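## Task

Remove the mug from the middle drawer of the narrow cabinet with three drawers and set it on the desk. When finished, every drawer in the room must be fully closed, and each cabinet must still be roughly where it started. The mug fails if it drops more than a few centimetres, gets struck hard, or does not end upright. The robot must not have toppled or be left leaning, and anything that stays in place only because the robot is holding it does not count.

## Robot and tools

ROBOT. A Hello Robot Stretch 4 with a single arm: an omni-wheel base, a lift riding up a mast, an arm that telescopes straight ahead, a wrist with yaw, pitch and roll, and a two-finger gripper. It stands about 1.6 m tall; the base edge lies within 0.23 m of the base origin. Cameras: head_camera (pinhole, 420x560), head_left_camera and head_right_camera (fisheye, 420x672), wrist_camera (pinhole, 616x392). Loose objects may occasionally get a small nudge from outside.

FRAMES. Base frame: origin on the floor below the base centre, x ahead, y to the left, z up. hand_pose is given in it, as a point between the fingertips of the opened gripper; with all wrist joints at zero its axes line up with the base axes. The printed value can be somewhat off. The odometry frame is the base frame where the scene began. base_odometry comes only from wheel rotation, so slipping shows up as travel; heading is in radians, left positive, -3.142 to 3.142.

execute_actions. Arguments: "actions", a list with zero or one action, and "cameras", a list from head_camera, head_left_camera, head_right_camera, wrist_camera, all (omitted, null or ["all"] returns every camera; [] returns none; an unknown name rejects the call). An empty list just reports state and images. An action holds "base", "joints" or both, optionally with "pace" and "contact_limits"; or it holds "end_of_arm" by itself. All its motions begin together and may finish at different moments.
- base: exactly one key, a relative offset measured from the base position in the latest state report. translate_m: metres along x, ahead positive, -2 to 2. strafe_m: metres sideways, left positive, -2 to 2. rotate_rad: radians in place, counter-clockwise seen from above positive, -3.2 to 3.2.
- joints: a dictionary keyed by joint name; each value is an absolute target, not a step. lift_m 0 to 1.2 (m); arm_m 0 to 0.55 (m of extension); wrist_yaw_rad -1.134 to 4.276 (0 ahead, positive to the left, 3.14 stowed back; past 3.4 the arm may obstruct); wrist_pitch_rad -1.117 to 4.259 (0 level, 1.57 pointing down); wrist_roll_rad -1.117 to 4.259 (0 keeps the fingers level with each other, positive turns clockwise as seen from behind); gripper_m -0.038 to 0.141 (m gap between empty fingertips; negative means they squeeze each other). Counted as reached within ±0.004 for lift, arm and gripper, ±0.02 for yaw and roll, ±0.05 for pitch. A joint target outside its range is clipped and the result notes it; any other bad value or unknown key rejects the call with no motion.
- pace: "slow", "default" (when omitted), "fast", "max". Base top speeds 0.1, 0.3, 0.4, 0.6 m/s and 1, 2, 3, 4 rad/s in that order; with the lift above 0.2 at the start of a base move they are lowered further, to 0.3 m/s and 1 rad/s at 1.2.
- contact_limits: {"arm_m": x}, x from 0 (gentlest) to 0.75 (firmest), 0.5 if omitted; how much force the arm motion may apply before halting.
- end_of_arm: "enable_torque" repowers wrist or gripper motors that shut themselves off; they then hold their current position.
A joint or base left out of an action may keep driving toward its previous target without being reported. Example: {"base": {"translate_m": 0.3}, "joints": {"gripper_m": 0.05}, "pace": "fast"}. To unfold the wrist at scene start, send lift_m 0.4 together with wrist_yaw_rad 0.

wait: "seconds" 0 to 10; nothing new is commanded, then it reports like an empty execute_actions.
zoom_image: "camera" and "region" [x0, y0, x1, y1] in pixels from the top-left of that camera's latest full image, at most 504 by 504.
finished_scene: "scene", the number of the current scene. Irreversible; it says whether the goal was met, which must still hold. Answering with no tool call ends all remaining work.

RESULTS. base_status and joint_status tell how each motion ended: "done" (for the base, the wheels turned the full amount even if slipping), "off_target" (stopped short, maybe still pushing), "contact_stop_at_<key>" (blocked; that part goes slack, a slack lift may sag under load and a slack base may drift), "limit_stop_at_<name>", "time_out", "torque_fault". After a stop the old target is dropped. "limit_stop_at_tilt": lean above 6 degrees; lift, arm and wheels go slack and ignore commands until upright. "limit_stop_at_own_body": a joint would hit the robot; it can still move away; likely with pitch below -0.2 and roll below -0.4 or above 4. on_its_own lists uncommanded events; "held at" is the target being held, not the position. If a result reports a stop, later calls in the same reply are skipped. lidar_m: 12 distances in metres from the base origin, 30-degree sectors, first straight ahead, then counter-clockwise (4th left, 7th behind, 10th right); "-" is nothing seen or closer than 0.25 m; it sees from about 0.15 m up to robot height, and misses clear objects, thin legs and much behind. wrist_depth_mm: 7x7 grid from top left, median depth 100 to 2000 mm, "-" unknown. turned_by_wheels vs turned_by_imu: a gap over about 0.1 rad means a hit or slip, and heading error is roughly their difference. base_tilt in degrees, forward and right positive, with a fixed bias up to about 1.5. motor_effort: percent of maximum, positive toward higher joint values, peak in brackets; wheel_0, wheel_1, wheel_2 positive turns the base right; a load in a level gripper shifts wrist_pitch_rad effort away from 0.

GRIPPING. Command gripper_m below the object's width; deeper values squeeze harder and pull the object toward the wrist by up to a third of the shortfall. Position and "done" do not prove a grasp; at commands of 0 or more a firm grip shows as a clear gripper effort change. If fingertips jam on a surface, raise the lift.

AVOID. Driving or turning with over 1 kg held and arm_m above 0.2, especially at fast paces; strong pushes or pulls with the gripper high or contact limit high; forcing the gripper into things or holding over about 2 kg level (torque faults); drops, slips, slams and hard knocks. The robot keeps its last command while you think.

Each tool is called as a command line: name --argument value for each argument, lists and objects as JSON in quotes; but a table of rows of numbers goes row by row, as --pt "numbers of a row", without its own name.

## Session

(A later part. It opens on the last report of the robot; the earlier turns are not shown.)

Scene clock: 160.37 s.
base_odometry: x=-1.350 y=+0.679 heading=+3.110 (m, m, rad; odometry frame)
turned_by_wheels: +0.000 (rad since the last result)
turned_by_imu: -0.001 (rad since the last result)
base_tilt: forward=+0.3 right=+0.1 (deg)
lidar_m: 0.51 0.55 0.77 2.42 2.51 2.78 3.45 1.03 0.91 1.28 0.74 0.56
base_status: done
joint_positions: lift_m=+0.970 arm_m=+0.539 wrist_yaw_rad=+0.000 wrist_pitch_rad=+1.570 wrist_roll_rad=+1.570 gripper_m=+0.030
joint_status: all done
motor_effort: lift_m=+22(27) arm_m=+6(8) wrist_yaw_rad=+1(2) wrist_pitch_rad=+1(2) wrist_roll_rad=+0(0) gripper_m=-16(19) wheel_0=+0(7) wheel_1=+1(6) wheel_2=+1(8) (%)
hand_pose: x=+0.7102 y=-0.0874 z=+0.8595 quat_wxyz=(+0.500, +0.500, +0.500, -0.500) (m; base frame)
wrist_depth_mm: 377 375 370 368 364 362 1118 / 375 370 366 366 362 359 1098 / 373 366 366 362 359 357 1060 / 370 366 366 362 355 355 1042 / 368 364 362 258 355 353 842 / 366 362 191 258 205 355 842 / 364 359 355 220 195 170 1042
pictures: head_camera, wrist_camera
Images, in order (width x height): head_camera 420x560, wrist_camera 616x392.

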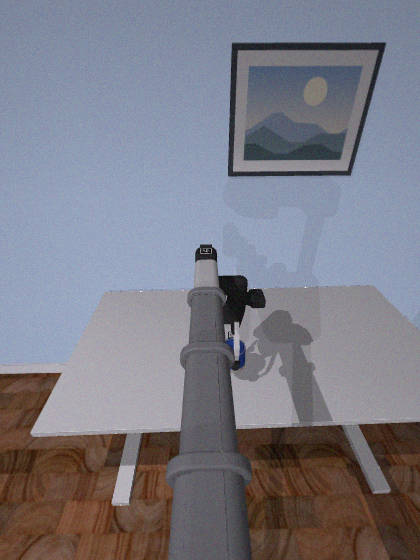

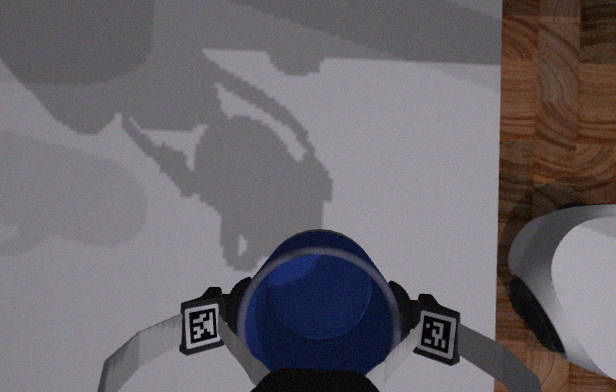

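execute_actions --actions '[{"joints": {"lift_m": 0.895}, "pace": "fast"}]' --cameras '["wrist_camera"]'

Scene clock: 167.67 s.
base_odometry: x=-1.350 y=+0.679 heading=+3.110 (m, m, rad; odometry frame)
turned_by_wheels: +0.000 (rad since the last result)
turned_by_imu: -0.001 (rad since the last result)
base_tilt: forward=+0.3 right=+0.1 (deg)
lidar_m: 0.50 0.55 0.78 2.42 2.51 2.79 3.46 1.05 0.92 1.28 0.77 0.53
base_status: not commanded
joint_positions: lift_m=+0.895 arm_m=+0.539 wrist_yaw_rad=+0.000 wrist_pitch_rad=+1.570 wrist_roll_rad=+1.570 gripper_m=+0.030
joint_status: all done
motor_effort: lift_m=+18(22) arm_m=+6(6) wrist_yaw_rad=+1(0) wrist_pitch_rad=+1(1) wrist_roll_rad=+0(0) gripper_m=-18(19) wheel_0=+0(0) wheel_1=+1(0) wheel_2=+1(1) (%)
hand_pose: x=+0.7101 y=-0.0874 z=+0.7848 quat_wxyz=(+0.500, +0.500, +0.500, -0.500) (m; base frame)
wrist_depth_mm: 298 296 294 293 289 286 1025 / 296 294 291 289 286 283 1008 / 294 293 287 289 285 282 991 / 294 290 289 285 282 279 976 / 293 289 286 259 279 278 778 / 293 289 190 259 205 277 778 / 289 285 283 220 196 170 878
pictures: wrist_camera
Images, in order (width x height): wrist_camera 616x392.

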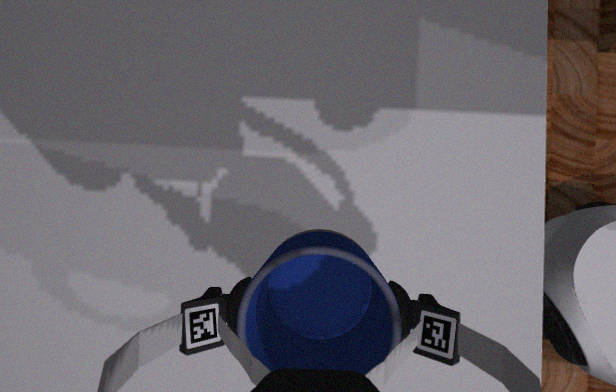

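Height matches pickup. Releasing.

execute_actions --actions '[{"joints": {"gripper_m": 0.105}, "pace": "max"}]' --cameras '["wrist_camera"]'

Scene clock: 171.47 s.
base_odometry: x=-1.350 y=+0.679 heading=+3.110 (m, m, rad; odometry frame)
turned_by_wheels: +0.000 (rad since the last result)
turned_by_imu: +0.000 (rad since the last result)
base_tilt: forward=+0.3 right=+0.0 (deg)
lidar_m: 0.52 0.53 0.74 2.41 2.53 2.77 3.48 1.02 0.91 1.27 0.78 0.55
base_status: not commanded
joint_positions: lift_m=+0.895 arm_m=+0.539 wrist_yaw_rad=+0.000 wrist_pitch_rad=+1.570 wrist_roll_rad=+1.570 gripper_m=+0.105
joint_status: all done
motor_effort: lift_m=+18(18) arm_m=+6(6) wrist_yaw_rad=+0(1) wrist_pitch_rad=+1(1) wrist_roll_rad=+0(0) gripper_m=-1(19) wheel_0=+0(0) wheel_1=+0(0) wheel_2=+1(1) (%)
hand_pose: x=+0.7101 y=-0.0874 z=+0.7848 quat_wxyz=(+0.500, +0.500, +0.500, -0.500) (m; base frame)
wrist_depth_mm: 300 296 294 291 290 285 1008 / 297 294 291 289 289 285 991 / 296 294 290 287 285 282 976 / 294 291 289 286 283 279 976 / 291 290 289 274 282 281 788 / 293 289 199 274 229 278 778 / 287 287 283 150 278 274 878
pictures: wrist_camera
Images, in order (width x height): wrist_camera 616x392.

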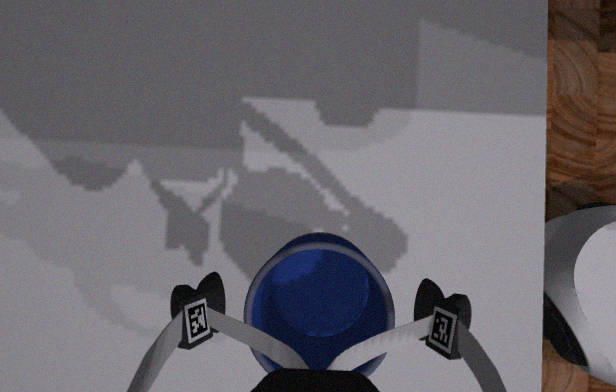

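execute_actions --actions '[{"joints": {"lift_m": 0.97}, "pace": "max"}]'

Scene clock: 173.77 s.
base_odometry: x=-1.350 y=+0.679 heading=+3.110 (m, m, rad; odometry frame)
turned_by_wheels: +0.000 (rad since the last result)
turned_by_imu: +0.000 (rad since the last result)
base_tilt: forward=+0.3 right=+0.1 (deg)
lidar_m: 0.51 0.55 0.73 2.43 2.52 2.79 3.45 1.04 0.91 1.28 0.76 0.55
base_status: not commanded
joint_positions: lift_m=+0.970 arm_m=+0.539 wrist_yaw_rad=+0.000 wrist_pitch_rad=+1.570 wrist_roll_rad=+1.570 gripper_m=+0.105
joint_status: all done
motor_effort: lift_m=+21(27) arm_m=+6(6) wrist_yaw_rad=+0(1) wrist_pitch_rad=+1(2) wrist_roll_rad=+0(0) gripper_m=+0(1) wheel_0=+0(0) wheel_1=+1(1) wheel_2=+1(1) (%)
hand_pose: x=+0.7101 y=-0.0874 z=+0.8596 quat_wxyz=(+0.500, +0.500, +0.500, -0.500) (m; base frame)
wrist_depth_mm: 379 373 373 366 362 362 1078 / 373 375 373 366 364 362 1078 / 375 373 366 366 362 355 1060 / 373 368 364 362 359 355 1060 / 368 368 362 351 355 353 842 / 368 364 200 327 314 353 842 / 366 364 357 150 349 351 1042
pictures: head_camera, head_left_camera, head_right_camera, wrist_camera
Images, in order (width x height): head_camera 420x560, head_left_camera 420x672, head_right_camera 420x672, wrist_camera 616x392.

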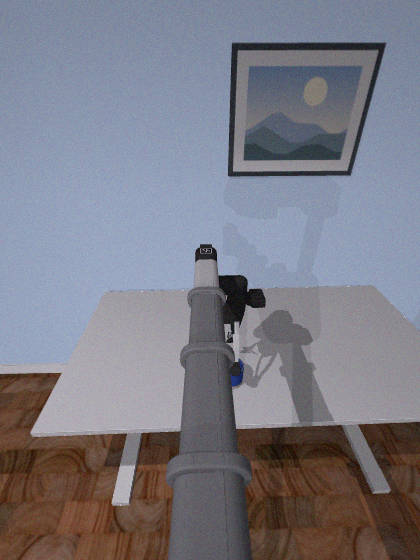

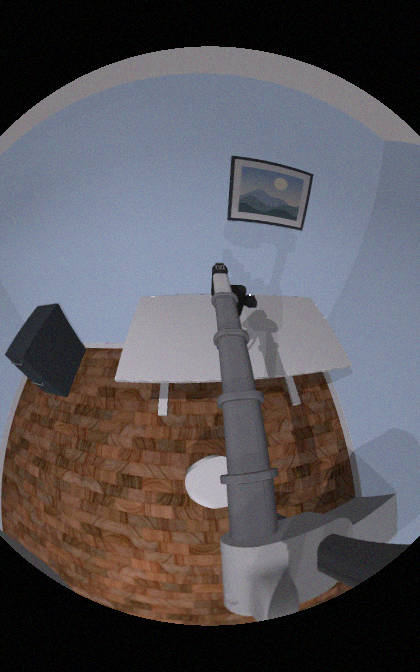

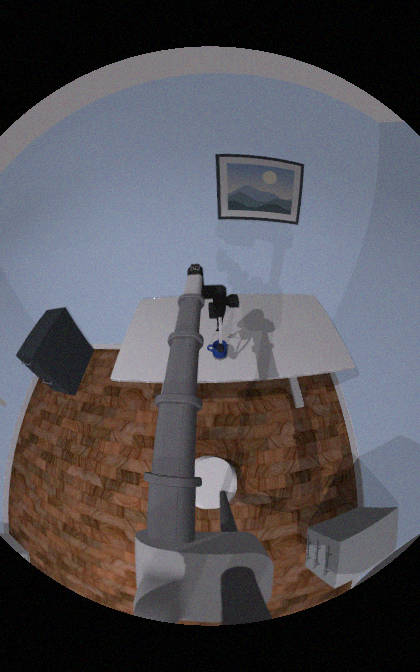

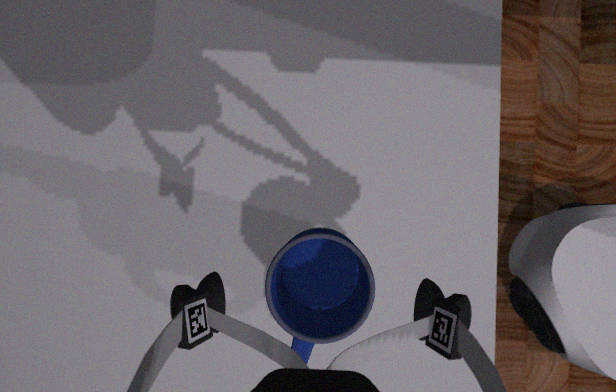

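zoom_image --camera "head_right_camera" --region '[290, 495, 410, 600]'

zoom_image --camera "head_right_camera" --region '[0, 295, 110, 410]'

Region (290, 495, 410, 600) of head_right_camera's 420x672 image, scaled by 4.200, with more detail than that image has; it fills the top 441 rows of this view, and the rest is white.

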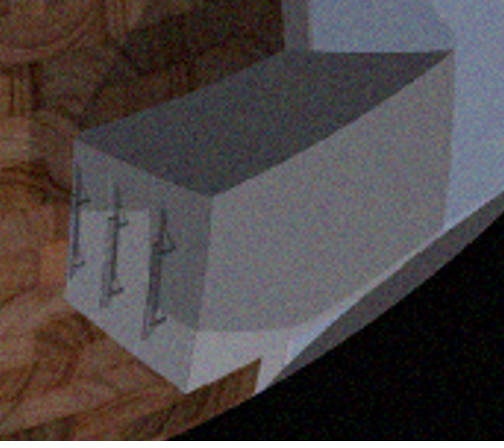

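Region (0, 295, 110, 410) of head_right_camera's 420x672 image, scaled by 4.383, with more detail than that image has; it fills the left 482 columns of this view, and the rest is white.

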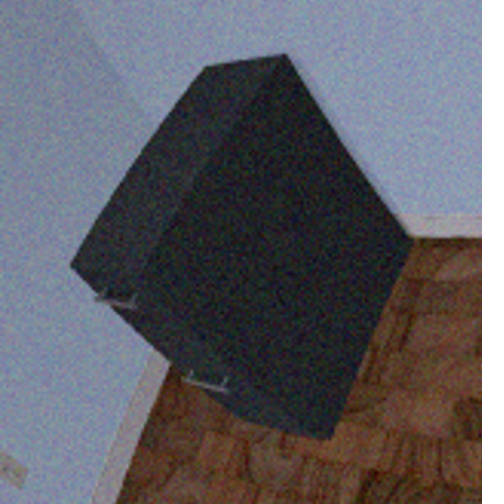

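The mug stands on the desk and all drawers look shut.

finished_scene --scene 2

The scene is finished: the task was done.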